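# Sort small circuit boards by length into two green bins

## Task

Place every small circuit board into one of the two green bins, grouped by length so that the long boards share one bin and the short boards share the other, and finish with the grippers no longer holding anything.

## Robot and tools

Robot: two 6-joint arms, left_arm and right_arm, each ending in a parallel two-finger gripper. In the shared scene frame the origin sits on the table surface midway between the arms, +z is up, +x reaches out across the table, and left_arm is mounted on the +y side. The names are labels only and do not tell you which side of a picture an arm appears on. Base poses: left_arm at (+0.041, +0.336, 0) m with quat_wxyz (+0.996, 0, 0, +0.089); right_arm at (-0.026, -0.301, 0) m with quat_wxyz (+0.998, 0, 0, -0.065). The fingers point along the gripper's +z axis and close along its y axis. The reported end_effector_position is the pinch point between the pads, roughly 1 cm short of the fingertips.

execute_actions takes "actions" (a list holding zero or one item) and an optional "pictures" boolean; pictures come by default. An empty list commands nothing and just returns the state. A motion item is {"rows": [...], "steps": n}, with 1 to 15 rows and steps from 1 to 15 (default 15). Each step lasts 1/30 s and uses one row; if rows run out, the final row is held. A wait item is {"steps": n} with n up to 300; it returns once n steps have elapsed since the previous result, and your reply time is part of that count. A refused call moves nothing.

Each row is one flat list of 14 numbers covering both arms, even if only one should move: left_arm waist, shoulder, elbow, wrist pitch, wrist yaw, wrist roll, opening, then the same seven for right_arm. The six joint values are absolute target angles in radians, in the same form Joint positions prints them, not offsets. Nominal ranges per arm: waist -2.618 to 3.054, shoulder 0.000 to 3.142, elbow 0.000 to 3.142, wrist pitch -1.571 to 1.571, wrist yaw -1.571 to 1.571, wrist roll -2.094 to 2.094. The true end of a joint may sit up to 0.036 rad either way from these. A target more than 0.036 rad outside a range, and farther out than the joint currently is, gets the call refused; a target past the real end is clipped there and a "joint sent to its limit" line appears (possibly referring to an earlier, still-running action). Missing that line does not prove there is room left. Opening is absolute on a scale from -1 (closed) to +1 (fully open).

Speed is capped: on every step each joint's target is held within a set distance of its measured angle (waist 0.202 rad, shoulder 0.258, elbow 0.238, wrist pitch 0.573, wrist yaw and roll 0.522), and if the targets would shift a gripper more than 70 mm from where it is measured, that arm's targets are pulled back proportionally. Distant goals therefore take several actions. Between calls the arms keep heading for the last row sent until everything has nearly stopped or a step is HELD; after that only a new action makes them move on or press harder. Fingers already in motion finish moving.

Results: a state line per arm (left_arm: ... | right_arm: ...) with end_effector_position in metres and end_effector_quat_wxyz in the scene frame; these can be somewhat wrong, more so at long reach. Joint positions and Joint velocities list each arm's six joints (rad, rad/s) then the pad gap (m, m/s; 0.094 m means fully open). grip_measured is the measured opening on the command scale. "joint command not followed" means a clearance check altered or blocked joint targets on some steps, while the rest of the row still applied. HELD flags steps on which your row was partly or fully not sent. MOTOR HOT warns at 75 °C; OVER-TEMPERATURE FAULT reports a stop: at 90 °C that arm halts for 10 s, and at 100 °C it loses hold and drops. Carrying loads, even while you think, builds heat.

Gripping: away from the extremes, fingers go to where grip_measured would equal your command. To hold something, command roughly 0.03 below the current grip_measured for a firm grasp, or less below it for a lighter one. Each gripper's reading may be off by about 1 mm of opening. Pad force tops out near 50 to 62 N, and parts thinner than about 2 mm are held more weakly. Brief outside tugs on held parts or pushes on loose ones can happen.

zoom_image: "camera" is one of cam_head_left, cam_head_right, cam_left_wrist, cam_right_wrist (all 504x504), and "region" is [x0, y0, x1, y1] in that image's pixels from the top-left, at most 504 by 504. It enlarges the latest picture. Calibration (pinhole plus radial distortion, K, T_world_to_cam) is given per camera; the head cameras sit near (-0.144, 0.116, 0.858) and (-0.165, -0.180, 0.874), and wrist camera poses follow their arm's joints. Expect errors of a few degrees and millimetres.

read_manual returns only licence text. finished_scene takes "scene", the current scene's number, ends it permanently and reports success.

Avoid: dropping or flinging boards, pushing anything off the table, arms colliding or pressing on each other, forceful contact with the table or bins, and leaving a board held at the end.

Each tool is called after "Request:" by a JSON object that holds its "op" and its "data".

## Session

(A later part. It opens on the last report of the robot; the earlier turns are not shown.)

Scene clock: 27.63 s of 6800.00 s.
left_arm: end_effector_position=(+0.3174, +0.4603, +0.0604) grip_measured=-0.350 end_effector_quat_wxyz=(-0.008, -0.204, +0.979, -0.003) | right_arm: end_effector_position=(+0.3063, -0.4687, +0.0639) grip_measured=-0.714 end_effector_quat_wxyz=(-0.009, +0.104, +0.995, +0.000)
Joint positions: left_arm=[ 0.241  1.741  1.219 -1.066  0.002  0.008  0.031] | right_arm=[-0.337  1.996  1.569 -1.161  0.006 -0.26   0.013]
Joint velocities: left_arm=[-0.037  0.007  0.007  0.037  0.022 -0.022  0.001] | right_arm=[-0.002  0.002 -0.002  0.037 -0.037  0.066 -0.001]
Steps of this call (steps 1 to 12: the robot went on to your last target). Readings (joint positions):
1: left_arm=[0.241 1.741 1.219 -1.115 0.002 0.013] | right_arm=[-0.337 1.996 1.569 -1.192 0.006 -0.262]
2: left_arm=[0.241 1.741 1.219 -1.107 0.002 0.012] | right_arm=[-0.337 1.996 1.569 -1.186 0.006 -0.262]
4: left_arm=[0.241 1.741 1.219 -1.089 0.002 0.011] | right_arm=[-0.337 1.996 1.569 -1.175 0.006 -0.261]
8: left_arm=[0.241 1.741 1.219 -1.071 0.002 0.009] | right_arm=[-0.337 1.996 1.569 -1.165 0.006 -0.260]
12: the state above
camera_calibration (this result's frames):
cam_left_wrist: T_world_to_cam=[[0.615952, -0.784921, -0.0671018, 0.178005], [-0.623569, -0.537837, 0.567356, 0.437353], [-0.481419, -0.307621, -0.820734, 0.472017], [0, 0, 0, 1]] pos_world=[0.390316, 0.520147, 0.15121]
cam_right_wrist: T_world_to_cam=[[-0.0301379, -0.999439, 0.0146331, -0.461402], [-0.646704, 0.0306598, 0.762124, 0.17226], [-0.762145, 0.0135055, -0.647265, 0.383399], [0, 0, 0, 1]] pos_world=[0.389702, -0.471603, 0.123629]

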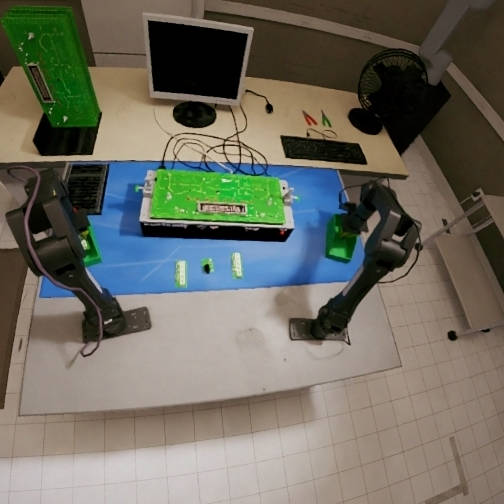

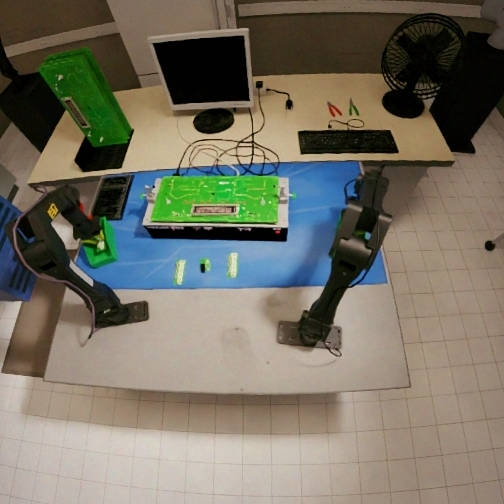

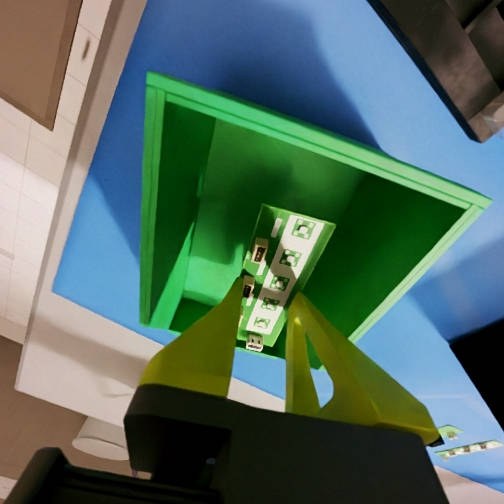

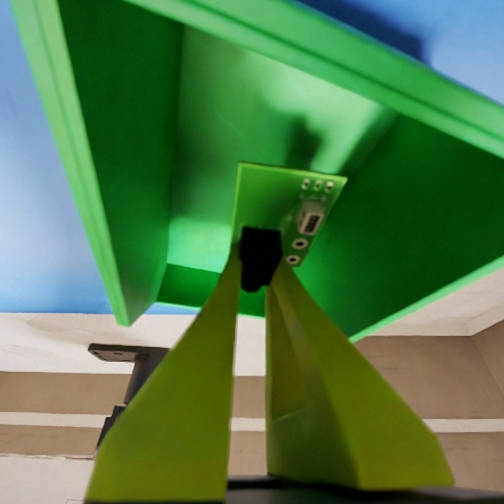

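Request:
{"op": "execute_actions", "data": {"actions": [{"rows":[[0.246,1.75,1.14,-0.95,0,0,-0.4,-0.336,1.985,1.51,-1.08,0,-0.25,-0.8],[0.246,1.75,1.14,-0.95,0,0,-0.4,-0.336,1.985,1.51,-1.08,0,-0.25,-0.8],[0.246,1.75,1.14,-0.95,0,0,-0.4,-0.336,1.985,1.51,-1.08,0,-0.25,-0.8],[0.246,1.75,1.14,-0.95,0,0,-0.4,-0.336,1.985,1.51,-1.08,0,-0.25,-0.8],[0.246,1.75,1.14,-0.95,0,0,-0.4,-0.336,1.985,1.51,-1.08,0,-0.25,-0.8],[0.246,1.75,1.14,-0.95,0,0,-0.4,-0.336,1.985,1.51,-1.08,0,-0.25,-0.8],[0.246,1.75,1.14,-0.95,0,0,-0.4,-0.336,1.985,1.51,-1.08,0,-0.25,-0.8],[0.246,1.75,1.14,-0.95,0,0,-0.4,-0.336,1.985,1.51,-1.08,0,-0.25,-0.8],[0.246,1.75,1.14,-0.95,0,0,-0.4,-0.336,1.985,1.51,-1.08,0,-0.25,-0.8],[0.246,1.75,1.14,-0.95,0,0,-0.4,-0.336,1.985,1.51,-1.08,0,-0.25,-0.8],[0.246,1.75,1.14,-0.95,0,0,-0.1,-0.336,1.985,1.51,-1.08,0,-0.25,-0.4]]}], "pictures": false}}

Request:
{"op": "execute_actions", "data": {"actions": [{"rows":[[0.246,1.72,1.49,-1.33,0,0,-0.1,-0.336,1.965,1.815,-1.4,0,-0.25,-0.4]]}]}}

Scene clock: 30.03 s of 6800.00 s.
left_arm: end_effector_position=(+0.3166, +0.4601, +0.0423) grip_measured=-0.103 end_effector_quat_wxyz=(-0.001, -0.204, +0.979, -0.001) | right_arm: end_effector_position=(+0.3038, -0.4674, +0.0503) grip_measured=-0.402 end_effector_quat_wxyz=(-0.008, +0.104, +0.995, -0.000)
Joint positions: left_arm=[ 0.241  1.746  1.151 -0.977  0.001  0.008  0.042] | right_arm=[-0.337  1.993  1.51  -1.102  0.006 -0.26   0.028]
Joint velocities: left_arm=[ 0.002 -0.002 -0.002 -0.007  0.022  0.037 -0.001] | right_arm=[-0.017  0.007  0.002 -0.022 -0.022  0.066  0.001]
Steps of this call (steps 1 to 30: the robot went on to your last target; steps 31 to 57: nothing new was sent; steps 58 to 72: all 15 steps of this action). Readings (joint positions):
58: left_arm=[0.241 1.741 1.210 -1.048 0.002 0.008] | right_arm=[-0.337 1.995 1.561 -1.149 0.006 -0.260]
59: left_arm=[0.241 1.740 1.196 -1.028 0.002 0.008] | right_arm=[-0.337 1.993 1.548 -1.134 0.006 -0.260]
61: left_arm=[0.241 1.743 1.168 -1.005 0.002 0.008] | right_arm=[-0.337 1.993 1.523 -1.120 0.006 -0.260]
65: left_arm=[0.241 1.746 1.151 -0.993 0.002 0.008] | right_arm=[-0.337 1.993 1.510 -1.114 0.006 -0.260]
72: the state above

Scene clock: 30.53 s of 6800.00 s.
left_arm: end_effector_position=(+0.3332, +0.4675, +0.1352) grip_measured=-0.103 end_effector_quat_wxyz=(+0.021, -0.204, +0.979, +0.004) | right_arm: end_effector_position=(+0.3165, -0.4738, +0.1346) grip_measured=-0.402 end_effector_quat_wxyz=(+0.019, +0.104, +0.994, -0.010)
Joint positions: left_arm=[ 0.241  1.714  1.487 -1.302  0.001  0.007  0.042] | right_arm=[-0.337  1.967  1.809 -1.37   0.006 -0.26   0.028]
Joint velocities: left_arm=[-0.002  0.012 -0.007 -0.139 -0.007  0.037 -0.001] | right_arm=[ 0.002  0.002 -0.012 -0.081  0.007  0.022 -0.   ]
Steps of this call (steps 1 to 15: all 15 steps of this action). Readings (joint positions):
1: left_arm=[0.241 1.751 1.182 -1.028 0.001 0.008] | right_arm=[-0.337 2.000 1.544 -1.148 0.006 -0.260]
2: left_arm=[0.241 1.761 1.239 -1.109 0.001 0.007] | right_arm=[-0.337 2.014 1.605 -1.215 0.006 -0.260]
4: left_arm=[0.241 1.758 1.368 -1.195 0.001 0.007] | right_arm=[-0.337 2.012 1.721 -1.274 0.006 -0.260]
8: left_arm=[0.241 1.715 1.486 -1.233 0.001 0.007] | right_arm=[-0.337 1.964 1.808 -1.313 0.006 -0.260]
15: the state above
camera_calibration (this result's frames):
cam_left_wrist: T_world_to_cam=[[0.620054, -0.782733, -0.0535008, 0.174713], [-0.651772, -0.551869, 0.520225, 0.430936], [-0.436723, -0.287697, -0.852352, 0.523313], [0, 0, 0, 1]] pos_world=[0.401083, 0.52513, 0.231211]
cam_right_wrist: T_world_to_cam=[[-0.0319652, -0.998697, 0.0397901, -0.469762], [-0.686218, 0.0508737, 0.725615, 0.152176], [-0.726693, -0.0041103, -0.68695, 0.42282], [0, 0, 0, 1]] pos_world=[0.39667, -0.475154, 0.198727]

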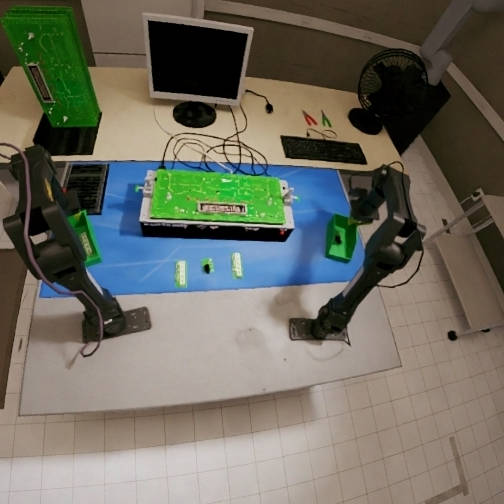

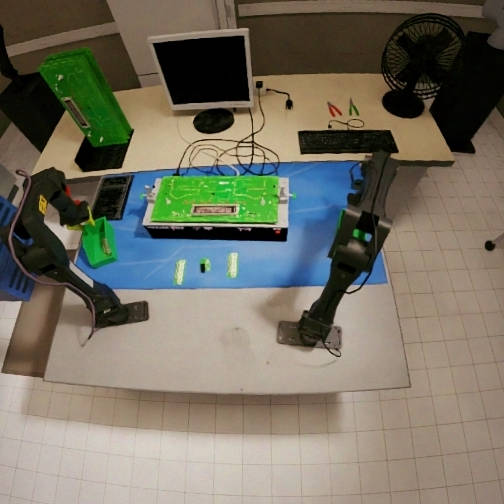

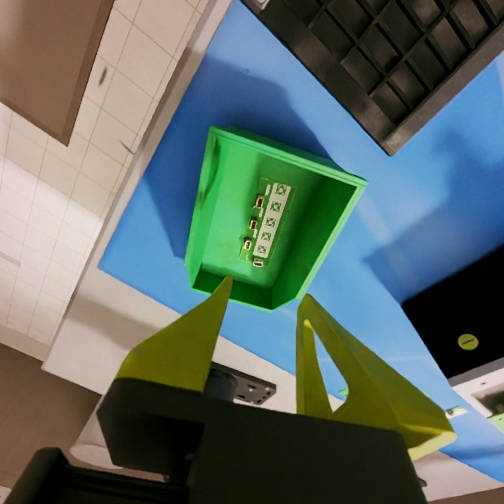

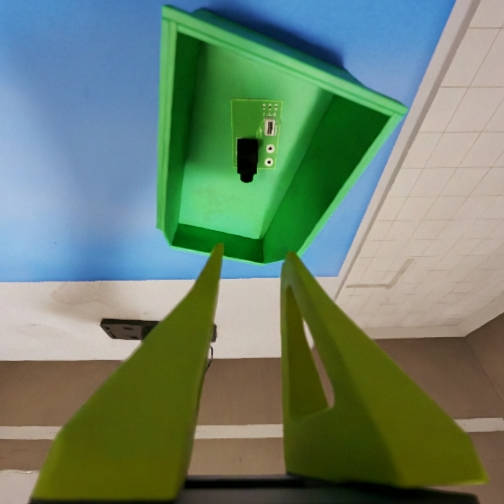

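Request:
{"op": "execute_actions", "data": {"actions": [{"rows":[[-0.45,1.5,1.3,-1.36,0,-0.5,0.2,0.1,1.8,1.62,-1.39,0,0.3,-0.3]]}], "pictures": false}}

Request:
{"op": "execute_actions", "data": {"actions": [{"rows":[[-1.101,1.5,1.27,-1.33,0,-0.92,0.2,0.45,1.8,1.62,-1.39,0,0.9,-0.3]]}], "pictures": false}}

Request:
{"op": "execute_actions", "data": {"actions": [{"rows":[[-1.101,1.53,1.13,-1.15,0,-0.92,0.2,0.45,1.8,1.62,-1.39,0,0.9,-0.3],[-1.101,1.53,1.13,-1.15,0,-0.92,0.2,0.45,1.8,1.62,-1.39,0,0.9,-0.3],[-1.101,1.53,1.13,-1.15,0,-0.92,0.2,0.45,1.8,1.62,-1.39,0,0.9,-0.3],[-1.101,1.53,1.13,-1.15,0,-0.92,0.2,0.45,1.8,1.62,-1.39,0,0.9,-0.3],[-1.101,1.571,0.992,-0.98,0,-0.92,0.2,0.45,1.8,1.62,-1.39,0,0.9,-0.3]]}], "pictures": false}}

Request:
{"op": "execute_actions", "data": {"actions": [{"steps":10}]}}

Scene clock: 33.60 s of 6800.00 s.
left_arm: end_effector_position=(+0.2950, +0.2602, +0.1462) grip_measured=+0.197 end_effector_quat_wxyz=(+0.013, -0.093, +0.995, -0.015) | right_arm: end_effector_position=(+0.3127, -0.3046, +0.1367) grip_measured=-0.302 end_effector_quat_wxyz=(-0.000, +0.142, +0.990, +0.005)
Joint positions: left_arm=[-0.462  1.512  1.32  -1.344  0.018 -0.47   0.056] | right_arm=[ 0.111  1.827  1.631 -1.374 -0.01   0.265  0.033]
Joint velocities: left_arm=[ 0.085 -0.002 -0.002 -0.051 -0.022 -0.212 -0.   ] | right_arm=[-0.154  0.002 -0.002 -0.081  0.037  0.198  0.001]
Steps of this call (steps 1 to 30: the robot went on to your last target; steps 31 to 77: nothing new was sent; steps 78 to 92: all 15 steps of this action). Readings (joint positions):
78: left_arm=[0.224 1.693 1.462 -1.300 -0.007 -0.054] | right_arm=[-0.323 1.951 1.782 -1.363 0.013 -0.199]
79: left_arm=[0.186 1.654 1.413 -1.288 -0.015 -0.132] | right_arm=[-0.295 1.921 1.731 -1.351 0.021 -0.121]
81: left_arm=[0.056 1.572 1.339 -1.317 -0.013 -0.258] | right_arm=[-0.193 1.870 1.659 -1.367 0.021 0.009]
85: left_arm=[-0.247 1.512 1.320 -1.342 -0.002 -0.397] | right_arm=[0.063 1.833 1.631 -1.374 0.006 0.172]
92: the state above

Scene clock: 34.10 s of 6800.00 s.
left_arm: end_effector_position=(+0.1952, +0.1254, +0.1378) grip_measured=+0.197 end_effector_quat_wxyz=(-0.002, +0.018, +1.000, -0.014) | right_arm: end_effector_position=(+0.2890, -0.1935, +0.1365) grip_measured=-0.302 end_effector_quat_wxyz=(-0.008, +0.266, +0.964, -0.007)
Joint positions: left_arm=[-1.11   1.512  1.287 -1.327  0.019 -0.895  0.056] | right_arm=[ 0.457  1.824  1.626 -1.393  0.003  0.866  0.033]
Joint velocities: left_arm=[ 0.046  0.002 -0.002  0.066 -0.081 -0.037 -0.   ] | right_arm=[-0.012  0.012  0.007 -0.007 -0.022  0.183 -0.003]
Steps of this call (steps 1 to 15: all 15 steps of this action). Readings (joint positions):
1: left_arm=[-0.483 1.512 1.317 -1.341 0.004 -0.537] | right_arm=[0.126 1.827 1.631 -1.374 0.002 0.342]
2: left_arm=[-0.534 1.512 1.309 -1.339 -0.006 -0.615] | right_arm=[0.163 1.827 1.631 -1.374 0.015 0.442]
4: left_arm=[-0.677 1.512 1.293 -1.335 -0.004 -0.723] | right_arm=[0.288 1.827 1.631 -1.374 0.016 0.603]
8: left_arm=[-0.973 1.512 1.287 -1.329 0.003 -0.835] | right_arm=[0.463 1.824 1.626 -1.393 0.016 0.773]
15: the state above

Scene clock: 34.60 s of 6800.00 s.
left_arm: end_effector_position=(+0.1896, +0.1353, +0.0481) grip_measured=+0.197 end_effector_quat_wxyz=(-0.017, +0.009, +1.000, +0.011) | right_arm: end_effector_position=(+0.2890, -0.1935, +0.1365) grip_measured=-0.302 end_effector_quat_wxyz=(-0.008, +0.277, +0.961, -0.007)
Joint positions: left_arm=[-1.107  1.58   0.991 -1.019  0.015 -0.911  0.056] | right_arm=[ 0.457  1.824  1.626 -1.393  0.003  0.889  0.033]
Joint velocities: left_arm=[-0.002 -0.002 -0.002  0.198  0.051  0.022  0.   ] | right_arm=[-0.002 -0.012  0.002 -0.007 -0.051 -0.022 -0.001]
Steps of this call (steps 1 to 15: all 15 steps of this action). Readings (joint positions):
1: left_arm=[-1.108 1.510 1.268 -1.302 0.017 -0.899] | right_arm=[0.457 1.824 1.626 -1.393 0.003 0.871]
2: left_arm=[-1.107 1.506 1.234 -1.265 0.016 -0.901] | right_arm=[0.457 1.824 1.626 -1.393 0.003 0.874]
4: left_arm=[-1.107 1.517 1.170 -1.228 0.015 -0.905] | right_arm=[0.457 1.824 1.626 -1.393 0.003 0.880]
8: left_arm=[-1.107 1.559 1.021 -1.095 0.015 -0.909] | right_arm=[0.457 1.824 1.626 -1.393 0.003 0.886]
15: the state above

Scene clock: 34.93 s of 6800.00 s.
left_arm: end_effector_position=(+0.1929, +0.1309, +0.0480) grip_measured=+0.197 end_effector_quat_wxyz=(-0.011, +0.009, +1.000, +0.002) | right_arm: end_effector_position=(+0.2890, -0.1935, +0.1365) grip_measured=-0.302 end_effector_quat_wxyz=(-0.008, +0.278, +0.961, -0.007)
Joint positions: left_arm=[-1.107  1.58   0.991 -0.997  0.015 -0.912  0.056] | right_arm=[ 0.457  1.824  1.626 -1.393  0.003  0.89   0.033]
Joint velocities: left_arm=[-0.007  0.002 -0.002 -0.051  0.066  0.022 -0.001] | right_arm=[ 0.002  0.012  0.007 -0.022  0.007 -0.022  0.   ]
Steps of this call (steps 1 to 10: the robot went on to your last target). Readings (joint positions):
1: left_arm=[-1.107 1.580 0.991 -1.014 0.015 -0.911] | right_arm=[0.457 1.824 1.626 -1.393 0.003 0.889]
2: left_arm=[-1.107 1.580 0.991 -1.009 0.015 -0.911] | right_arm=[0.457 1.824 1.626 -1.393 0.003 0.889]
4: left_arm=[-1.107 1.580 0.991 -1.004 0.015 -0.911] | right_arm=[0.457 1.824 1.626 -1.393 0.003 0.889]
8: left_arm=[-1.107 1.580 0.991 -0.998 0.015 -0.912] | right_arm=[0.457 1.824 1.626 -1.393 0.003 0.890]
10: the state above
camera_calibration (this result's frames):
cam_left_wrist: T_world_to_cam=[[0.234314, -0.969393, -0.0733126, 0.0932973], [-0.787857, -0.233532, 0.569863, 0.181302], [-0.569542, -0.075767, -0.818463, 0.287117], [0, 0, 0, 1]] pos_world=[0.284505, 0.154536, 0.138517]
cam_right_wrist: T_world_to_cam=[[-0.375969, -0.926088, 0.0317596, -0.0762103], [-0.593506, 0.266987, 0.759255, 0.12809], [-0.711616, 0.266607, -0.650018, 0.448206], [0, 0, 0, 1]] pos_world=[0.36632, -0.22427, 0.196509]

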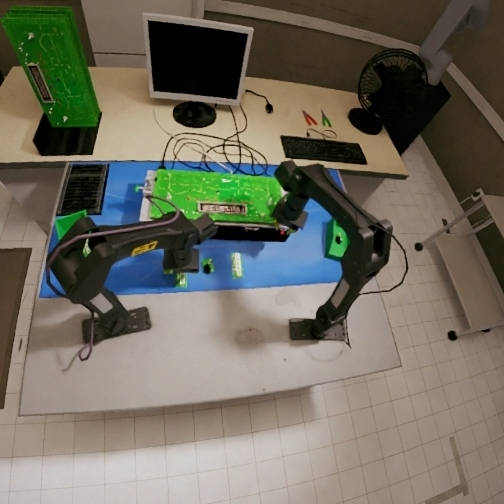

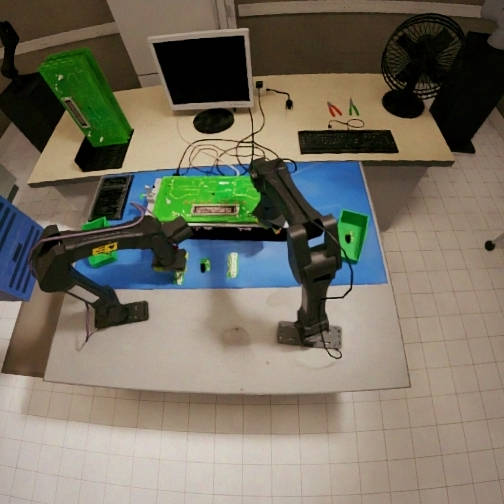

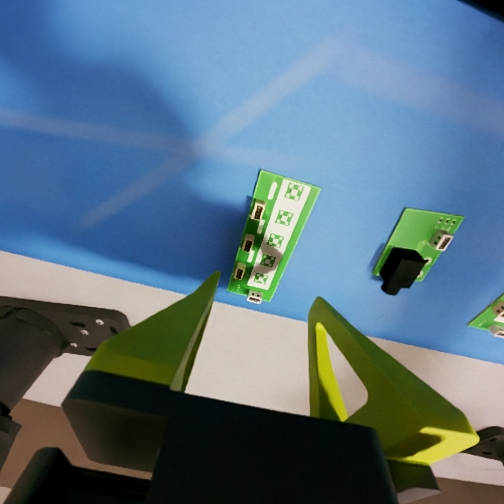

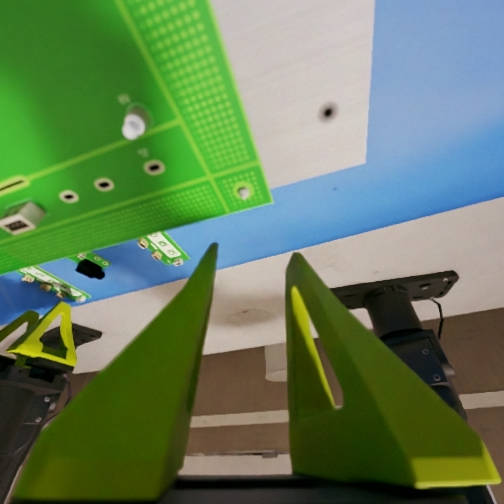

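Request:
{"op": "execute_actions", "data": {"actions": [{"rows":[[-1.095,1.6,0.93,-0.89,0,-0.92,0.2,0.45,1.65,1.55,-1.45,0,0.9,-0.3],[-1.095,1.6,0.93,-0.89,0,-0.92,0.2,0.45,1.65,1.55,-1.45,0,0.9,-0.3],[-1.095,1.6,0.93,-0.89,0,-0.92,0.2,0.45,1.65,1.55,-1.45,0,0.9,-0.3],[-1.095,1.6,0.93,-0.89,0,-0.92,0.2,0.45,1.65,1.55,-1.45,0,0.9,-0.3],[-1.095,1.6,0.93,-0.89,0,-0.92,0.2,0.45,1.65,1.55,-1.45,0,0.9,-0.3],[-1.095,1.62,0.89,-0.825,0,-0.92,0.2,0.45,1.65,1.55,-1.45,0,0.9,-0.3],[-1.095,1.62,0.89,-0.825,0,-0.92,0.2,0.45,1.65,1.55,-1.45,0,0.9,-0.3],[-1.095,1.62,0.89,-0.825,0,-0.92,0.2,0.45,1.65,1.55,-1.45,0,0.9,-0.3],[-1.095,1.62,0.89,-0.825,0,-0.92,0.2,0.45,1.65,1.55,-1.45,0,0.9,-0.3],[-1.095,1.62,0.89,-0.825,0,-0.92,0.2,0.45,1.65,1.55,-1.45,0,0.9,-0.3],[-1.095,1.62,0.89,-0.825,0,-0.92,0.2,0.45,1.65,1.55,-1.45,0,0.9,-0.3],[-1.095,1.63,0.86,-0.80,0,-0.92,0.2,0.45,1.65,1.55,-1.45,0,0.9,-0.3]]}], "pictures": false}}

Request:
{"op": "execute_actions", "data": {"actions": [{"steps":10}]}}

Scene clock: 37.93 s of 6800.00 s.
left_arm: end_effector_position=(+0.1933, +0.1325, +0.0151) grip_measured=+0.197 end_effector_quat_wxyz=(-0.005, +0.006, +1.000, -0.006) | right_arm: end_effector_position=(+0.2571, -0.2042, +0.1683) grip_measured=-0.302 end_effector_quat_wxyz=(+0.014, +0.278, +0.960, +0.008)
Joint positions: left_arm=[-1.102  1.613  0.883 -0.836  0.014 -0.912  0.056] | right_arm=[ 0.457  1.652  1.55  -1.437  0.002  0.89   0.033]
Joint velocities: left_arm=[-0.022  0.012 -0.11   0.154 -0.022 -0.007  0.   ] | right_arm=[-0.012  0.012 -0.007  0.007 -0.007 -0.037 -0.   ]
Steps of this call (steps 1 to 30: the robot went on to your last target; steps 31 to 75: nothing new was sent; steps 76 to 90: all 15 steps of this action). Readings (joint positions):
76: left_arm=[-1.107 1.580 0.985 -0.984 0.015 -0.912] | right_arm=[0.457 1.807 1.610 -1.384 0.003 0.890]
77: left_arm=[-1.106 1.581 0.975 -0.964 0.015 -0.912] | right_arm=[0.457 1.776 1.579 -1.382 0.003 0.890]
79: left_arm=[-1.103 1.587 0.956 -0.942 0.015 -0.912] | right_arm=[0.457 1.711 1.551 -1.414 0.002 0.890]
83: left_arm=[-1.102 1.600 0.921 -0.890 0.014 -0.912] | right_arm=[0.457 1.650 1.550 -1.435 0.002 0.890]
90: the state above

Scene clock: 38.27 s of 6800.00 s.
left_arm: end_effector_position=(+0.1948, +0.1305, +0.0139) grip_measured=+0.197 end_effector_quat_wxyz=(-0.001, +0.006, +1.000, -0.011) | right_arm: end_effector_position=(+0.2571, -0.2042, +0.1683) grip_measured=-0.302 end_effector_quat_wxyz=(+0.014, +0.278, +0.960, +0.008)
Joint positions: left_arm=[-1.102  1.613  0.877 -0.818  0.014 -0.912  0.056] | right_arm=[ 0.457  1.652  1.55  -1.437  0.002  0.89   0.033]
Joint velocities: left_arm=[ 0.002  0.002  0.007 -0.037  0.022 -0.022 -0.   ] | right_arm=[-0.002 -0.007 -0.012 -0.066 -0.066 -0.095  0.   ]
Steps of this call (steps 1 to 10: the robot went on to your last target). Readings (joint positions):
1: left_arm=[-1.102 1.613 0.879 -0.834 0.014 -0.912] | right_arm=[0.457 1.652 1.550 -1.437 0.002 0.890]
2: left_arm=[-1.102 1.613 0.877 -0.831 0.014 -0.912] | right_arm=[0.457 1.652 1.550 -1.437 0.002 0.890]
4: left_arm=[-1.102 1.613 0.877 -0.827 0.014 -0.912] | right_arm=[0.457 1.652 1.550 -1.437 0.002 0.890]
8: left_arm=[-1.102 1.613 0.877 -0.819 0.014 -0.912] | right_arm=[0.457 1.652 1.550 -1.437 0.002 0.890]
10: the state above
camera_calibration (this result's frames):
cam_left_wrist: T_world_to_cam=[[0.241009, -0.969522, -0.0440597, 0.0883419], [-0.797595, -0.223727, 0.560169, 0.202906], [-0.552953, -0.0998637, -0.827206, 0.260333], [0, 0, 0, 1]] pos_world=[0.284498, 0.157043, 0.10558]
cam_right_wrist: T_world_to_cam=[[-0.377036, -0.926193, -0.00320206, -0.0930121], [-0.6308, 0.254252, 0.733108, 0.0992494], [-0.678185, 0.278428, -0.680105, 0.447941], [0, 0, 0, 1]] pos_world=[0.331325, -0.236101, 0.231589]

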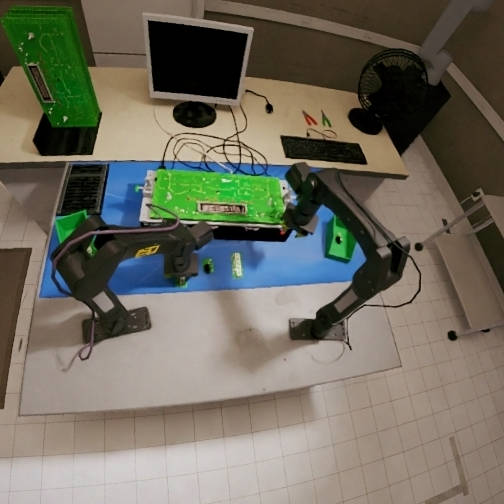

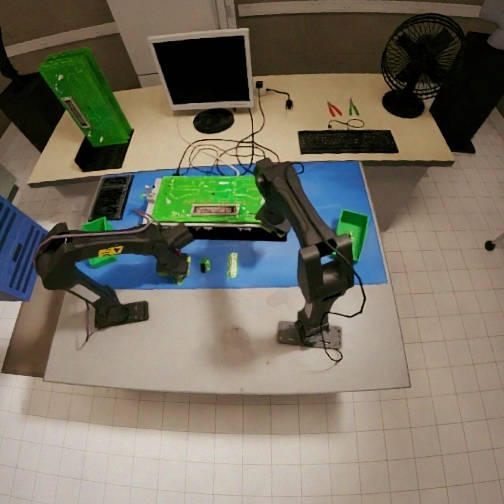

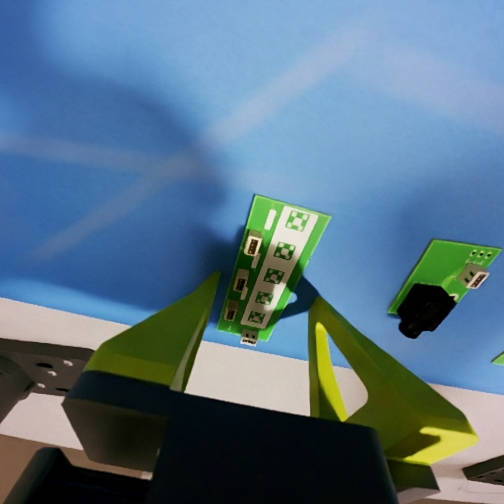

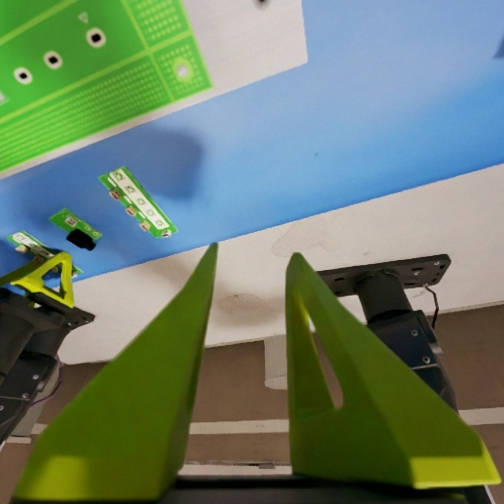

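Not yet touching; lower then close.

Request:
{"op": "execute_actions", "data": {"actions": [{"rows":[[-1.095,1.63,0.835,-0.81,0,-0.92,0.2,0.45,1.65,1.55,-1.45,0,0.9,-0.3],[-1.095,1.63,0.835,-0.81,0,-0.92,0.2,0.45,1.65,1.55,-1.45,0,0.9,-0.3],[-1.095,1.63,0.835,-0.81,0,-0.92,0.2,0.45,1.65,1.55,-1.45,0,0.9,-0.3],[-1.095,1.63,0.835,-0.81,0,-0.92,0.2,0.45,1.65,1.55,-1.45,0,0.9,-0.3],[-1.095,1.63,0.835,-0.81,0,-0.92,0.2,0.45,1.65,1.55,-1.45,0,0.9,-0.3],[-1.095,1.63,0.835,-0.81,0,-0.92,0.2,0.45,1.65,1.55,-1.45,0,0.9,-0.3],[-1.095,1.63,0.835,-0.81,0,-0.92,0.1,0.45,1.65,1.55,-1.45,0,0.9,-0.3],[-1.095,1.63,0.835,-0.81,0,-0.92,0.0,0.45,1.65,1.55,-1.45,0,0.9,-0.3],[-1.095,1.63,0.835,-0.81,0,-0.92,-0.08,0.45,1.65,1.55,-1.45,0,0.9,-0.3],[-1.095,1.63,0.835,-0.81,0,-0.92,-0.16,0.45,1.65,1.55,-1.45,0,0.9,-0.3],[-1.095,1.63,0.835,-0.81,0,-0.92,-0.24,0.45,1.65,1.55,-1.45,0,0.9,-0.3],[-1.095,1.63,0.835,-0.81,0,-0.92,-0.3,0.45,1.65,1.55,-1.45,0,0.9,-0.3],[-1.095,1.63,0.835,-0.81,0,-0.92,-0.35,0.45,1.65,1.55,-1.45,0,0.9,-0.3],[-1.095,1.63,0.835,-0.81,0,-0.92,-0.4,0.45,1.65,1.55,-1.45,0,0.9,-0.3]]}], "pictures": false}}

Request:
{"op": "execute_actions", "data": {"actions": [{"steps":5}], "pictures": false}}

Scene clock: 40.90 s of 6800.00 s.
left_arm: end_effector_position=(+0.1949, +0.1320, +0.0126) grip_measured=-0.351 end_effector_quat_wxyz=(+0.000, +0.005, +1.000, -0.009) | right_arm: end_effector_position=(+0.2571, -0.2042, +0.1683) grip_measured=-0.302 end_effector_quat_wxyz=(+0.014, +0.278, +0.960, +0.008)
Joint positions: left_arm=[-1.101  1.613  0.871 -0.814  0.01  -0.913  0.031] | right_arm=[ 0.457  1.652  1.55  -1.437  0.002  0.89   0.033]
Joint velocities: left_arm=[-0.002  0.002 -0.007  0.037 -0.051 -0.007 -0.001] | right_arm=[ 0.002  0.002  0.002  0.007  0.022 -0.007 -0.   ]
Steps of this call (steps 1 to 30: the robot went on to your last target; steps 31 to 64: nothing new was sent; steps 65 to 79: all 15 steps of this action). Readings (joint positions):
65: left_arm=[-1.102 1.613 0.875 -0.814 0.014 -0.912] | right_arm=[0.457 1.652 1.550 -1.437 0.002 0.890]
66: left_arm=[-1.102 1.613 0.871 -0.811 0.014 -0.912] | right_arm=[0.457 1.652 1.550 -1.437 0.002 0.890]
68: left_arm=[-1.102 1.613 0.871 -0.811 0.014 -0.913] | right_arm=[0.457 1.652 1.550 -1.437 0.002 0.890]
72: left_arm=[-1.102 1.613 0.871 -0.814 0.011 -0.913] | right_arm=[0.457 1.652 1.550 -1.437 0.002 0.890]
79: the state above

Scene clock: 41.07 s of 6800.00 s.
left_arm: end_effector_position=(+0.1949, +0.1320, +0.0126) grip_measured=-0.351 end_effector_quat_wxyz=(+0.000, +0.005, +1.000, -0.009) | right_arm: end_effector_position=(+0.2571, -0.2042, +0.1683) grip_measured=-0.302 end_effector_quat_wxyz=(+0.014, +0.278, +0.960, +0.008)
Joint positions: left_arm=[-1.101  1.613  0.871 -0.814  0.01  -0.913  0.031] | right_arm=[ 0.457  1.652  1.55  -1.437  0.002  0.89   0.033]
Joint velocities: left_arm=[ 0.007 -0.012  0.007  0.007  0.007  0.022 -0.   ] | right_arm=[ 0.002 -0.007  0.007  0.007 -0.022 -0.007 -0.001]
Steps of this call (steps 1 to 5: the robot went on to your last target). Readings (joint positions):
1: left_arm=[-1.101 1.613 0.871 -0.814 0.010 -0.913] | right_arm=[0.457 1.652 1.550 -1.437 0.002 0.890]
2: left_arm=[-1.101 1.613 0.871 -0.814 0.010 -0.913] | right_arm=[0.457 1.652 1.550 -1.437 0.002 0.890]
4: left_arm=[-1.101 1.613 0.871 -0.814 0.010 -0.913] | right_arm=[0.457 1.652 1.550 -1.437 0.002 0.890]
5: the state above

Request:
{"op": "execute_actions", "data": {"actions": [{"rows":[[-1.1,1.59,0.91,-0.92,0,-0.92,-0.4,0.6,1.65,1.55,-1.45,0,-0.5,-0.3],[-1.1,1.59,0.91,-0.92,0,-0.92,-0.4,0.6,1.65,1.55,-1.45,0,-0.5,-0.3],[-1.1,1.55,0.95,-1.0,0,-0.92,-0.4,0.6,1.65,1.55,-1.45,0,-0.5,-0.3],[-1.1,1.55,0.95,-1.0,0,-0.92,-0.4,0.6,1.65,1.55,-1.45,0,-0.5,-0.3],[-1.1,1.51,0.99,-1.09,0,-0.92,-0.4,0.6,1.65,1.55,-1.45,0,-0.5,-0.3],[-1.1,1.51,0.99,-1.09,0,-0.92,-0.4,0.6,1.65,1.55,-1.45,0,-0.5,-0.3],[-1.1,1.47,1.03,-1.18,0,-0.92,-0.4,0.6,1.65,1.55,-1.45,0,-0.5,-0.3],[-1.1,1.47,1.03,-1.18,0,-0.92,-0.4,0.6,1.65,1.55,-1.45,0,-0.5,-0.3],[-1.1,1.43,1.07,-1.26,0,-0.92,-0.4,0.6,1.65,1.55,-1.45,0,-0.5,-0.3],[-1.1,1.43,1.07,-1.26,0,-0.92,-0.4,0.6,1.65,1.55,-1.45,0,-0.5,-0.3],[-1.1,1.39,1.11,-1.33,0,-0.92,-0.4,0.6,1.65,1.55,-1.45,0,-0.5,-0.3],[-1.1,1.39,1.11,-1.33,0,-0.92,-0.4,0.6,1.65,1.55,-1.45,0,-0.5,-0.3],[-1.1,1.35,1.16,-1.38,0,-0.92,-0.4,0.6,1.65,1.55,-1.45,0,-0.5,-0.3]]}], "pictures": false}}

Request:
{"op": "execute_actions", "data": {"actions": [{"rows":[[-0.3,1.4,1.22,-1.38,0,-0.4,-0.4,1.1,1.65,1.55,-1.45,0,-1.9,-0.3]]}], "pictures": false}}

Request:
{"op": "execute_actions", "data": {"actions": [{"rows":[[0.246,1.70,1.47,-1.33,0,0,-0.4,1.1,2.0,1.85,-1.4,0,-2.05,-0.3]]}], "pictures": false}}

Request:
{"op": "execute_actions", "data": {"actions": [{"rows":[[0.246,1.72,1.38,-1.2,0,0,-0.4,1.1,2.17,1.93,-1.307,0,-2.05,-0.3],[0.246,1.72,1.38,-1.2,0,0,-0.4,1.1,2.17,1.93,-1.307,0,-2.05,-0.3],[0.246,1.72,1.38,-1.2,0,0,-0.4,1.1,2.17,1.93,-1.307,0,-2.05,-0.3],[0.246,1.73,1.3,-1.1,0,0,-0.4,1.1,2.17,1.93,-1.307,0,-2.05,-0.3],[0.246,1.73,1.3,-1.1,0,0,-0.4,1.1,2.17,1.93,-1.307,0,-2.05,-0.3],[0.246,1.73,1.3,-1.1,0,0,-0.4,1.1,2.17,1.93,-1.307,0,-2.05,-0.3],[0.246,1.735,1.215,-1.0,0,0,-0.4,1.1,2.17,1.93,-1.307,0,-2.05,-0.3],[0.246,1.735,1.215,-1.0,0,0,-0.4,1.1,2.17,1.93,-1.307,0,-2.05,-0.3],[0.246,1.735,1.215,-1.0,0,0,-0.4,1.1,2.17,1.93,-1.307,0,-2.05,-0.3],[0.246,1.745,1.15,-0.95,0,0,-0.4,1.1,2.17,1.93,-1.307,0,-2.05,-0.3]]}], "pictures": false}}

Request:
{"op": "execute_actions", "data": {"actions": [{"steps":10}]}}

Scene clock: 46.57 s of 6800.00 s.
left_arm: end_effector_position=(+0.1826, +0.1483, +0.1262) grip_measured=-0.351 end_effector_quat_wxyz=(+0.013, +0.005, +1.000, -0.026) | right_arm: end_effector_position=(+0.2389, -0.1622, +0.1683) grip_measured=-0.302 end_effector_quat_wxyz=(+0.016, -0.402, +0.915, +0.003)
Joint positions: left_arm=[-1.101  1.377  1.123 -1.26   0.01  -0.913  0.031] | right_arm=[ 0.607  1.652  1.55  -1.437 -0.003 -0.351  0.033]
Joint velocities: left_arm=[-0.002 -0.466  0.452 -0.652 -0.022  0.022  0.   ] | right_arm=[-0.007  0.012 -0.002 -0.022  0.007 -0.96  -0.   ]
Steps of this call (steps 1 to 15: the robot went on to your last target; steps 16 to 90: nothing new was sent; then 2.00 s passed at rest; steps 91 to 105: all 15 steps of this action). Readings (joint positions):
91: left_arm=[-1.101 1.612 0.875 -0.822 0.010 -0.913] | right_arm=[0.471 1.652 1.550 -1.437 0.010 0.817]
92: left_arm=[-1.101 1.612 0.878 -0.837 0.010 -0.913] | right_arm=[0.501 1.652 1.550 -1.437 0.015 0.718]
94: left_arm=[-1.101 1.601 0.895 -0.889 0.010 -0.913] | right_arm=[0.573 1.652 1.550 -1.437 0.007 0.523]
98: left_arm=[-1.101 1.526 0.970 -1.027 0.010 -0.913] | right_arm=[0.608 1.652 1.550 -1.437 -0.004 0.131]
105: the state above

Scene clock: 47.07 s of 6800.00 s.
left_arm: end_effector_position=(+0.2716, +0.3119, +0.1412) grip_measured=-0.351 end_effector_quat_wxyz=(+0.011, -0.157, +0.988, -0.001) | right_arm: end_effector_position=(+0.1397, -0.0515, +0.1673) grip_measured=-0.301 end_effector_quat_wxyz=(-0.014, +0.972, -0.233, +0.003)
Joint positions: left_arm=[-0.292  1.398  1.201 -1.353 -0.004 -0.429  0.031] | right_arm=[ 1.108  1.655  1.55  -1.437 -0.005 -1.692  0.033]
Joint velocities: left_arm=[-0.051  0.002  0.002 -0.154  0.139  0.081  0.   ] | right_arm=[-0.032  0.002 -0.002 -0.007  0.007 -1.267  0.   ]
Steps of this call (steps 1 to 15: all 15 steps of this action). Readings (joint positions):
1: left_arm=[-1.076 1.371 1.145 -1.288 0.023 -0.839] | right_arm=[0.627 1.652 1.550 -1.437 0.009 -0.432]
2: left_arm=[-1.017 1.373 1.169 -1.308 0.029 -0.751] | right_arm=[0.674 1.652 1.550 -1.437 0.019 -0.530]
4: left_arm=[-0.871 1.382 1.196 -1.313 0.024 -0.626] | right_arm=[0.810 1.652 1.550 -1.437 0.018 -0.724]
8: left_arm=[-0.576 1.395 1.201 -1.326 0.016 -0.495] | right_arm=[1.075 1.655 1.550 -1.437 0.001 -1.115]
15: the state above

Scene clock: 47.57 s of 6800.00 s.
left_arm: end_effector_position=(+0.3174, +0.4688, +0.1223) grip_measured=-0.351 end_effector_quat_wxyz=(-0.011, -0.231, +0.973, +0.002) | right_arm: end_effector_position=(+0.1875, +0.0183, +0.1181) grip_measured=-0.301 end_effector_quat_wxyz=(+0.006, +0.998, -0.069, -0.005)
Joint positions: left_arm=[ 0.261  1.72   1.444 -1.315 -0.007 -0.028  0.031] | right_arm=[ 1.108  2.026  1.829 -1.39  -0.002 -2.027  0.033]
Joint velocities: left_arm=[-0.193 -0.002 -0.002  0.007  0.051  0.081  0.001] | right_arm=[-0.002 -0.095  0.017  0.051  0.022 -0.125 -0.   ]
Steps of this call (steps 1 to 15: all 15 steps of this action). Readings (joint positions):
1: left_arm=[-0.273 1.424 1.228 -1.377 0.008 -0.376] | right_arm=[1.108 1.688 1.589 -1.466 -0.003 -1.753]
2: left_arm=[-0.228 1.477 1.288 -1.401 0.015 -0.318] | right_arm=[1.108 1.749 1.670 -1.488 -0.003 -1.807]
4: left_arm=[-0.118 1.596 1.394 -1.372 0.018 -0.220] | right_arm=[1.108 1.881 1.795 -1.446 -0.003 -1.886]
8: left_arm=[0.145 1.718 1.444 -1.309 0.017 -0.092] | right_arm=[1.108 2.030 1.829 -1.390 -0.003 -1.977]
15: the state above

Scene clock: 48.07 s of 6800.00 s.
left_arm: end_effector_position=(+0.3073, +0.4595, +0.0439) grip_measured=-0.351 end_effector_quat_wxyz=(-0.019, -0.216, +0.976, -0.003) | right_arm: end_effector_position=(+0.2070, +0.0472, +0.0739) grip_measured=-0.301 end_effector_quat_wxyz=(+0.012, +0.998, -0.062, -0.009)
Joint positions: left_arm=[ 0.25   1.746  1.156 -1.02  -0.002 -0.008  0.031] | right_arm=[ 1.108  2.196  1.914 -1.319 -0.002 -2.039  0.033]
Joint velocities: left_arm=[-0.007  0.032 -0.032  0.271  0.007  0.007  0.001] | right_arm=[-0.007  0.002  0.017 -0.007 -0.022 -0.037 -0.   ]
Steps of this call (steps 1 to 15: all 15 steps of this action). Readings (joint positions):
1: left_arm=[0.255 1.720 1.437 -1.304 -0.006 -0.023] | right_arm=[1.108 2.041 1.846 -1.397 -0.002 -2.030]
2: left_arm=[0.251 1.719 1.425 -1.286 -0.004 -0.020] | right_arm=[1.108 2.069 1.880 -1.393 -0.002 -2.032]
4: left_arm=[0.250 1.719 1.391 -1.245 -0.002 -0.015] | right_arm=[1.108 2.126 1.913 -1.348 -0.002 -2.035]
8: left_arm=[0.250 1.723 1.281 -1.133 -0.002 -0.010] | right_arm=[1.108 2.194 1.914 -1.322 -0.002 -2.038]
15: the state above

Scene clock: 48.40 s of 6800.00 s.
left_arm: end_effector_position=(+0.3171, +0.4640, +0.0436) grip_measured=-0.351 end_effector_quat_wxyz=(+0.002, -0.216, +0.976, +0.002) | right_arm: end_effector_position=(+0.2071, +0.0473, +0.0739) grip_measured=-0.301 end_effector_quat_wxyz=(+0.012, +0.998, -0.062, -0.009)
Joint positions: left_arm=[ 0.25   1.746  1.156 -0.976 -0.002 -0.007  0.031] | right_arm=[ 1.108  2.196  1.914 -1.319 -0.002 -2.04   0.033]
Joint velocities: left_arm=[-0.007  0.007  0.002  0.022  0.022 -0.066  0.001] | right_arm=[ 0.002  0.002 -0.012 -0.066  0.081  0.037 -0.   ]
Steps of this call (steps 1 to 10: the robot went on to your last target). Readings (joint positions):
1: left_arm=[0.250 1.746 1.156 -1.013 -0.002 -0.008] | right_arm=[1.108 2.196 1.914 -1.319 -0.002 -2.039]
2: left_arm=[0.250 1.746 1.156 -1.004 -0.002 -0.008] | right_arm=[1.108 2.196 1.914 -1.319 -0.002 -2.040]
4: left_arm=[0.250 1.746 1.156 -0.990 -0.002 -0.008] | right_arm=[1.108 2.196 1.914 -1.319 -0.002 -2.040]
8: left_arm=[0.250 1.746 1.156 -0.979 -0.002 -0.007] | right_arm=[1.108 2.196 1.914 -1.319 -0.002 -2.040]
10: the state above
camera_calibration (this result's frames):
cam_left_wrist: T_world_to_cam=[[0.636359, -0.768599, -0.0656006, 0.165804], [-0.619756, -0.560049, 0.54977, 0.458571], [-0.459292, -0.309195, -0.832736, 0.453532], [0, 0, 0, 1]] pos_world=[0.386995, 0.524489, 0.13644]
cam_right_wrist: T_world_to_cam=[[-0.0523892, 0.998607, -0.00619915, -0.0371906], [0.674377, 0.0399564, 0.737305, -0.187471], [0.736526, 0.0344463, -0.675531, -0.00194878], [0, 0, 0, 1]] pos_world=[0.125913, 0.0446966, 0.136676]

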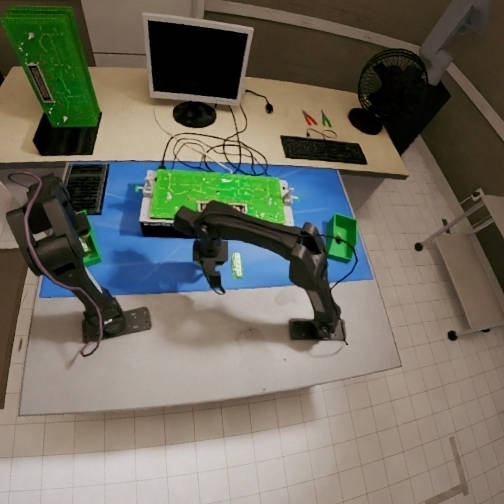

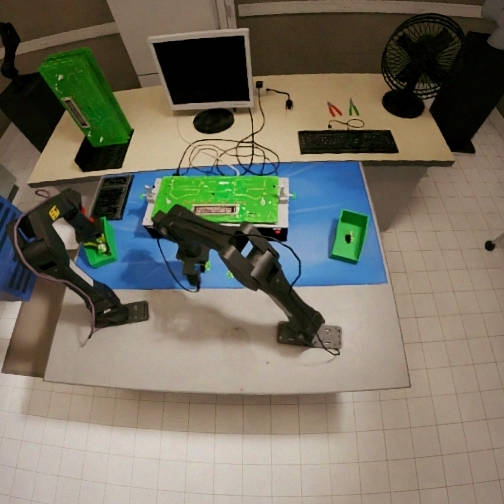

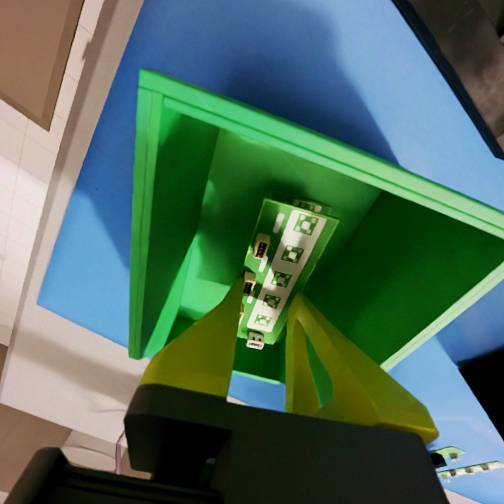

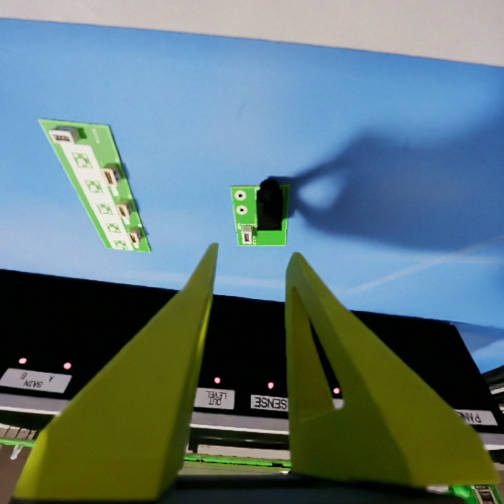

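Request:
{"op": "execute_actions", "data": {"actions": [{"rows":[[0.246,1.745,1.15,-0.95,0,0,-0.1,1.122,2.2,1.9,-1.22,0,-2.09,-0.3],[0.246,1.745,1.15,-0.95,0,0,-0.1,1.122,2.2,1.9,-1.22,0,-2.09,-0.3],[0.246,1.745,1.15,-0.95,0,0,-0.1,1.122,2.2,1.9,-1.22,0,-2.09,-0.3],[0.246,1.745,1.15,-0.95,0,0,-0.1,1.122,2.2,1.9,-1.22,0,-2.09,-0.3],[0.246,1.745,1.15,-0.95,0,0,-0.1,1.122,2.2,1.9,-1.22,0,-2.09,-0.3],[0.246,1.745,1.15,-0.95,0,0,-0.1,1.122,2.2,1.9,-1.22,0,-2.09,-0.3],[0.246,1.73,1.25,-1.12,0,0,-0.1,1.122,2.225,1.82,-1.13,0,-2.09,-0.3],[0.246,1.73,1.25,-1.12,0,0,-0.1,1.122,2.225,1.82,-1.13,0,-2.09,-0.3],[0.246,1.72,1.35,-1.24,0,0,-0.1,1.122,2.225,1.82,-1.13,0,-2.09,-0.3],[0.246,1.72,1.35,-1.24,0,0,-0.1,1.122,2.225,1.82,-1.13,0,-2.09,-0.3],[0.246,1.7,1.47,-1.35,0,0,-0.1,1.122,2.225,1.82,-1.13,0,-2.09,-0.3]]}], "pictures": false}}

Request:
{"op": "execute_actions", "data": {"actions": [{"steps":12}]}}

Scene clock: 50.97 s of 6800.00 s.
left_arm: end_effector_position=(+0.3378, +0.4734, +0.1274) grip_measured=-0.103 end_effector_quat_wxyz=(+0.035, -0.216, +0.976, +0.008) | right_arm: end_effector_position=(+0.2101, +0.0563, +0.0302) grip_measured=-0.301 end_effector_quat_wxyz=(+0.006, +0.999, -0.046, -0.005)
Joint positions: left_arm=[ 0.25   1.711  1.451 -1.239 -0.002 -0.007  0.042] | right_arm=[ 1.114  2.243  1.817 -1.161 -0.002 -2.067  0.033]
Joint velocities: left_arm=[-0.007 -0.359  0.403 -0.344 -0.022  0.037  0.001] | right_arm=[-0.002  0.002 -0.017  0.11   0.081 -0.051 -0.   ]
joint sent to its limit (right arm) — the command would take joint 6 (wrist roll) past its lower limit, so that joint was sent only as far as its limit.
Steps of this call (steps 1 to 30: the robot went on to your last target; steps 31 to 62: nothing new was sent; steps 63 to 77: all 15 steps of this action). Readings (joint positions):
63: left_arm=[0.250 1.746 1.156 -0.972 -0.002 -0.007] | right_arm=[1.108 2.196 1.912 -1.311 -0.002 -2.044]
64: left_arm=[0.250 1.746 1.156 -0.972 -0.002 -0.007] | right_arm=[1.109 2.196 1.910 -1.297 -0.002 -2.049]
66: left_arm=[0.250 1.746 1.156 -0.972 -0.002 -0.007] | right_arm=[1.111 2.198 1.908 -1.272 -0.002 -2.056]
70: left_arm=[0.250 1.748 1.182 -1.019 -0.002 -0.007] | right_arm=[1.114 2.201 1.875 -1.212 -0.002 -2.063]
77: the state above

Scene clock: 51.37 s of 6800.00 s.
left_arm: end_effector_position=(+0.3193, +0.4649, +0.1342) grip_measured=-0.103 end_effector_quat_wxyz=(+0.003, -0.216, +0.976, +0.001) | right_arm: end_effector_position=(+0.2126, +0.0600, +0.0301) grip_measured=-0.301 end_effector_quat_wxyz=(-0.001, +0.999, -0.045, -0.000)
Joint positions: left_arm=[ 0.25   1.695  1.463 -1.333 -0.002 -0.007  0.042] | right_arm=[ 1.114  2.243  1.817 -1.143 -0.002 -2.068  0.033]
Joint velocities: left_arm=[-0.002  0.002 -0.007 -0.081  0.007 -0.007  0.   ] | right_arm=[ 0.007  0.007 -0.007 -0.037 -0.051 -0.022 -0.001]
joint sent to its limit (right arm) — the command would take joint 6 (wrist roll) past its lower limit, so that joint was sent only as far as its limit.
Steps of this call (steps 1 to 12: the robot went on to your last target). Readings (joint positions):
1: left_arm=[0.250 1.700 1.460 -1.252 -0.002 -0.007] | right_arm=[1.114 2.243 1.817 -1.158 -0.002 -2.067]
2: left_arm=[0.250 1.694 1.463 -1.266 -0.002 -0.007] | right_arm=[1.114 2.243 1.817 -1.154 -0.002 -2.067]
4: left_arm=[0.250 1.694 1.463 -1.293 -0.002 -0.007] | right_arm=[1.114 2.243 1.817 -1.149 -0.002 -2.067]
8: left_arm=[0.250 1.695 1.463 -1.322 -0.002 -0.007] | right_arm=[1.114 2.243 1.817 -1.144 -0.002 -2.068]
12: the state above
camera_calibration (this result's frames):
cam_left_wrist: T_world_to_cam=[[0.636458, -0.768581, -0.0648369, 0.170933], [-0.620607, -0.560205, 0.548651, 0.41111], [-0.458005, -0.308955, -0.833534, 0.529812], [0, 0, 0, 1]] pos_world=[0.389002, 0.52537, 0.227143]
cam_right_wrist: T_world_to_cam=[[-0.0867515, 0.996051, 0.0188654, -0.0432298], [0.659821, 0.0432589, 0.750176, -0.156927], [0.746398, 0.0775268, -0.660969, -0.0411388], [0, 0, 0, 1]] pos_world=[0.130499, 0.0530369, 0.0913468]

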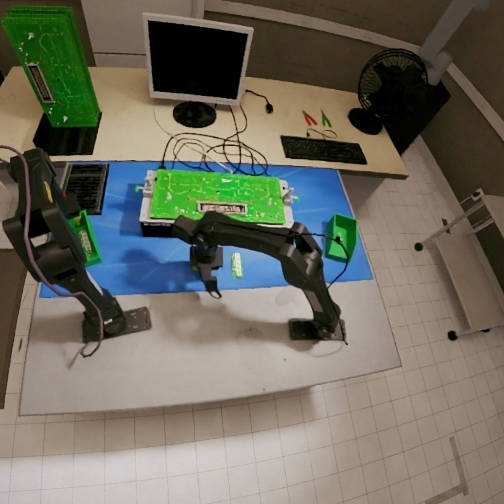

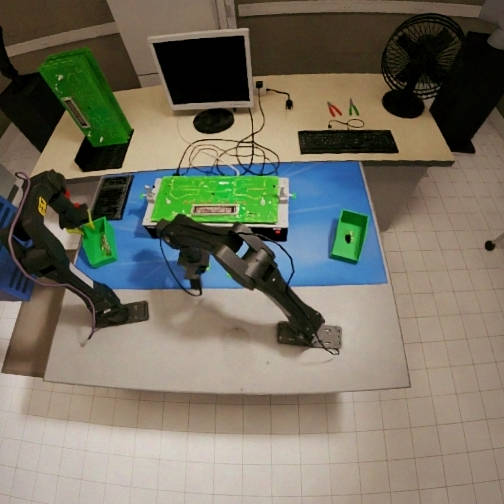

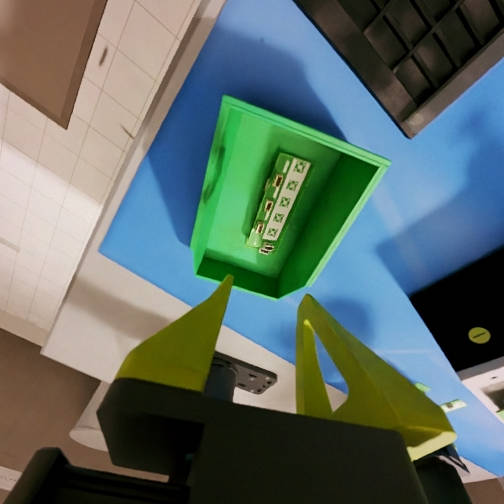

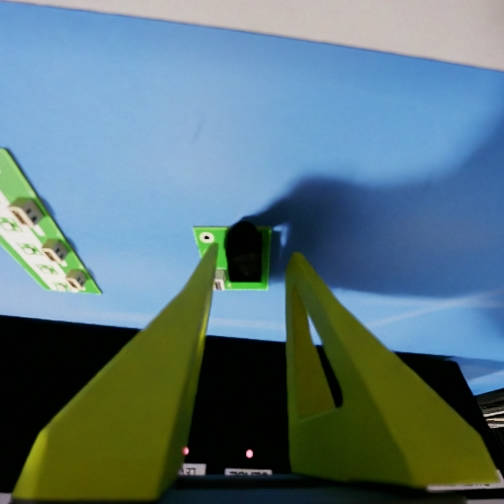

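Request:
{"op": "execute_actions", "data": {"actions": [{"rows":[[-0.4,1.4,1.24,-1.4,0,1.3,0.2,1.122,2.225,1.772,-1.10,0,-2.07,-0.3]]}]}}

Scene clock: 52.37 s of 6800.00 s.
left_arm: end_effector_position=(+0.2724, +0.2829, +0.1544) grip_measured=+0.198 end_effector_quat_wxyz=(+0.020, +0.640, +0.768, +0.008) | right_arm: end_effector_position=(+0.2099, +0.0558, +0.0216) grip_measured=-0.301 end_effector_quat_wxyz=(+0.003, +0.999, -0.045, -0.003)
Joint positions: left_arm=[-0.407  1.403  1.258 -1.383  0.004  1.162  0.056] | right_arm=[ 1.114  2.241  1.778 -1.117 -0.002 -2.068  0.033]
Joint velocities: left_arm=[ 0.002 -0.012 -0.002 -0.037 -0.051  0.901  0.   ] | right_arm=[ 0.002 -0.002  0.022 -0.037 -0.037 -0.037  0.001]
joint sent to its limit (right arm) — the command would take joint 6 (wrist roll) past its lower limit, so that joint was sent only as far as its limit.
Steps of this call (steps 1 to 15: the robot went on to your last target; steps 16 to 30: all 15 steps of this action). Readings (joint positions):
16: left_arm=[0.235 1.673 1.436 -1.320 -0.010 0.047] | right_arm=[1.114 2.242 1.811 -1.136 -0.002 -2.068]
17: left_arm=[0.202 1.628 1.382 -1.307 -0.016 0.121] | right_arm=[1.114 2.241 1.801 -1.128 -0.002 -2.068]
19: left_arm=[0.084 1.521 1.295 -1.336 -0.016 0.292] | right_arm=[1.114 2.241 1.785 -1.121 -0.002 -2.068]
23: left_arm=[-0.222 1.406 1.263 -1.376 -0.007 0.685] | right_arm=[1.114 2.241 1.778 -1.118 -0.002 -2.068]
30: the state above
camera_calibration (this result's frames):
cam_left_wrist: T_world_to_cam=[[-0.901424, -0.42233, -0.0952441, 0.38789], [-0.405368, 0.746095, 0.528223, -0.1561], [-0.152023, 0.514762, -0.843747, 0.154198], [0, 0, 0, 1]] pos_world=[0.309818, 0.200908, 0.249504]
cam_right_wrist: T_world_to_cam=[[-0.0866712, 0.996184, 0.0102836, -0.0389741], [0.664012, 0.0500697, 0.746044, -0.149708], [0.742682, 0.071489, -0.665817, -0.0432351], [0, 0, 0, 1]] pos_world=[0.12814, 0.049412, 0.0833027]

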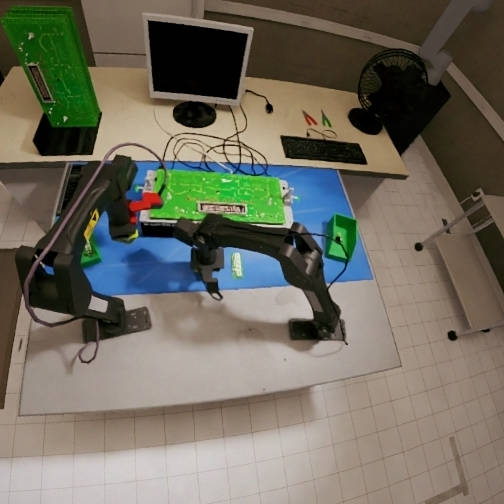

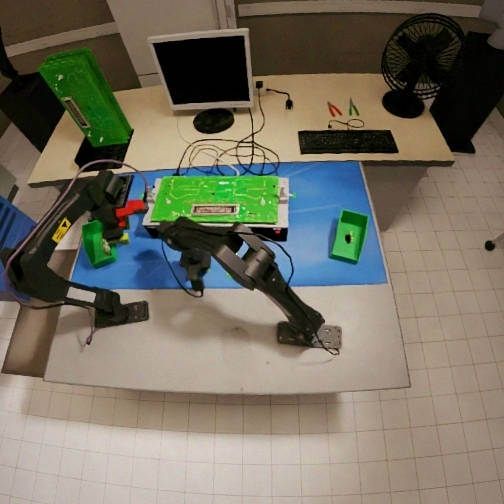

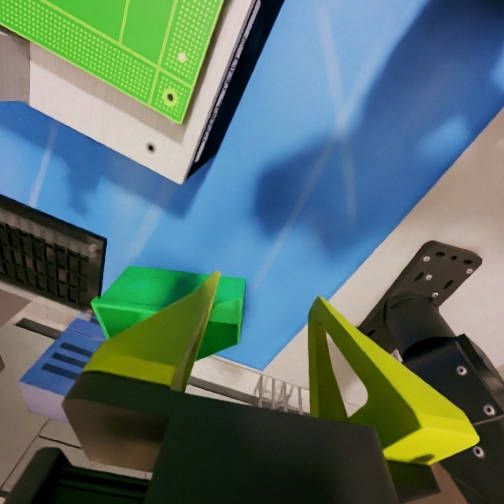

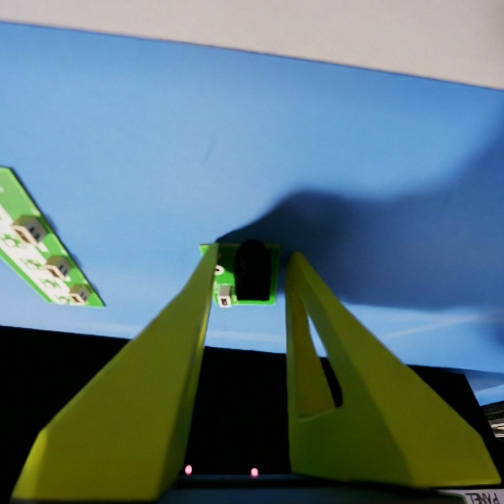

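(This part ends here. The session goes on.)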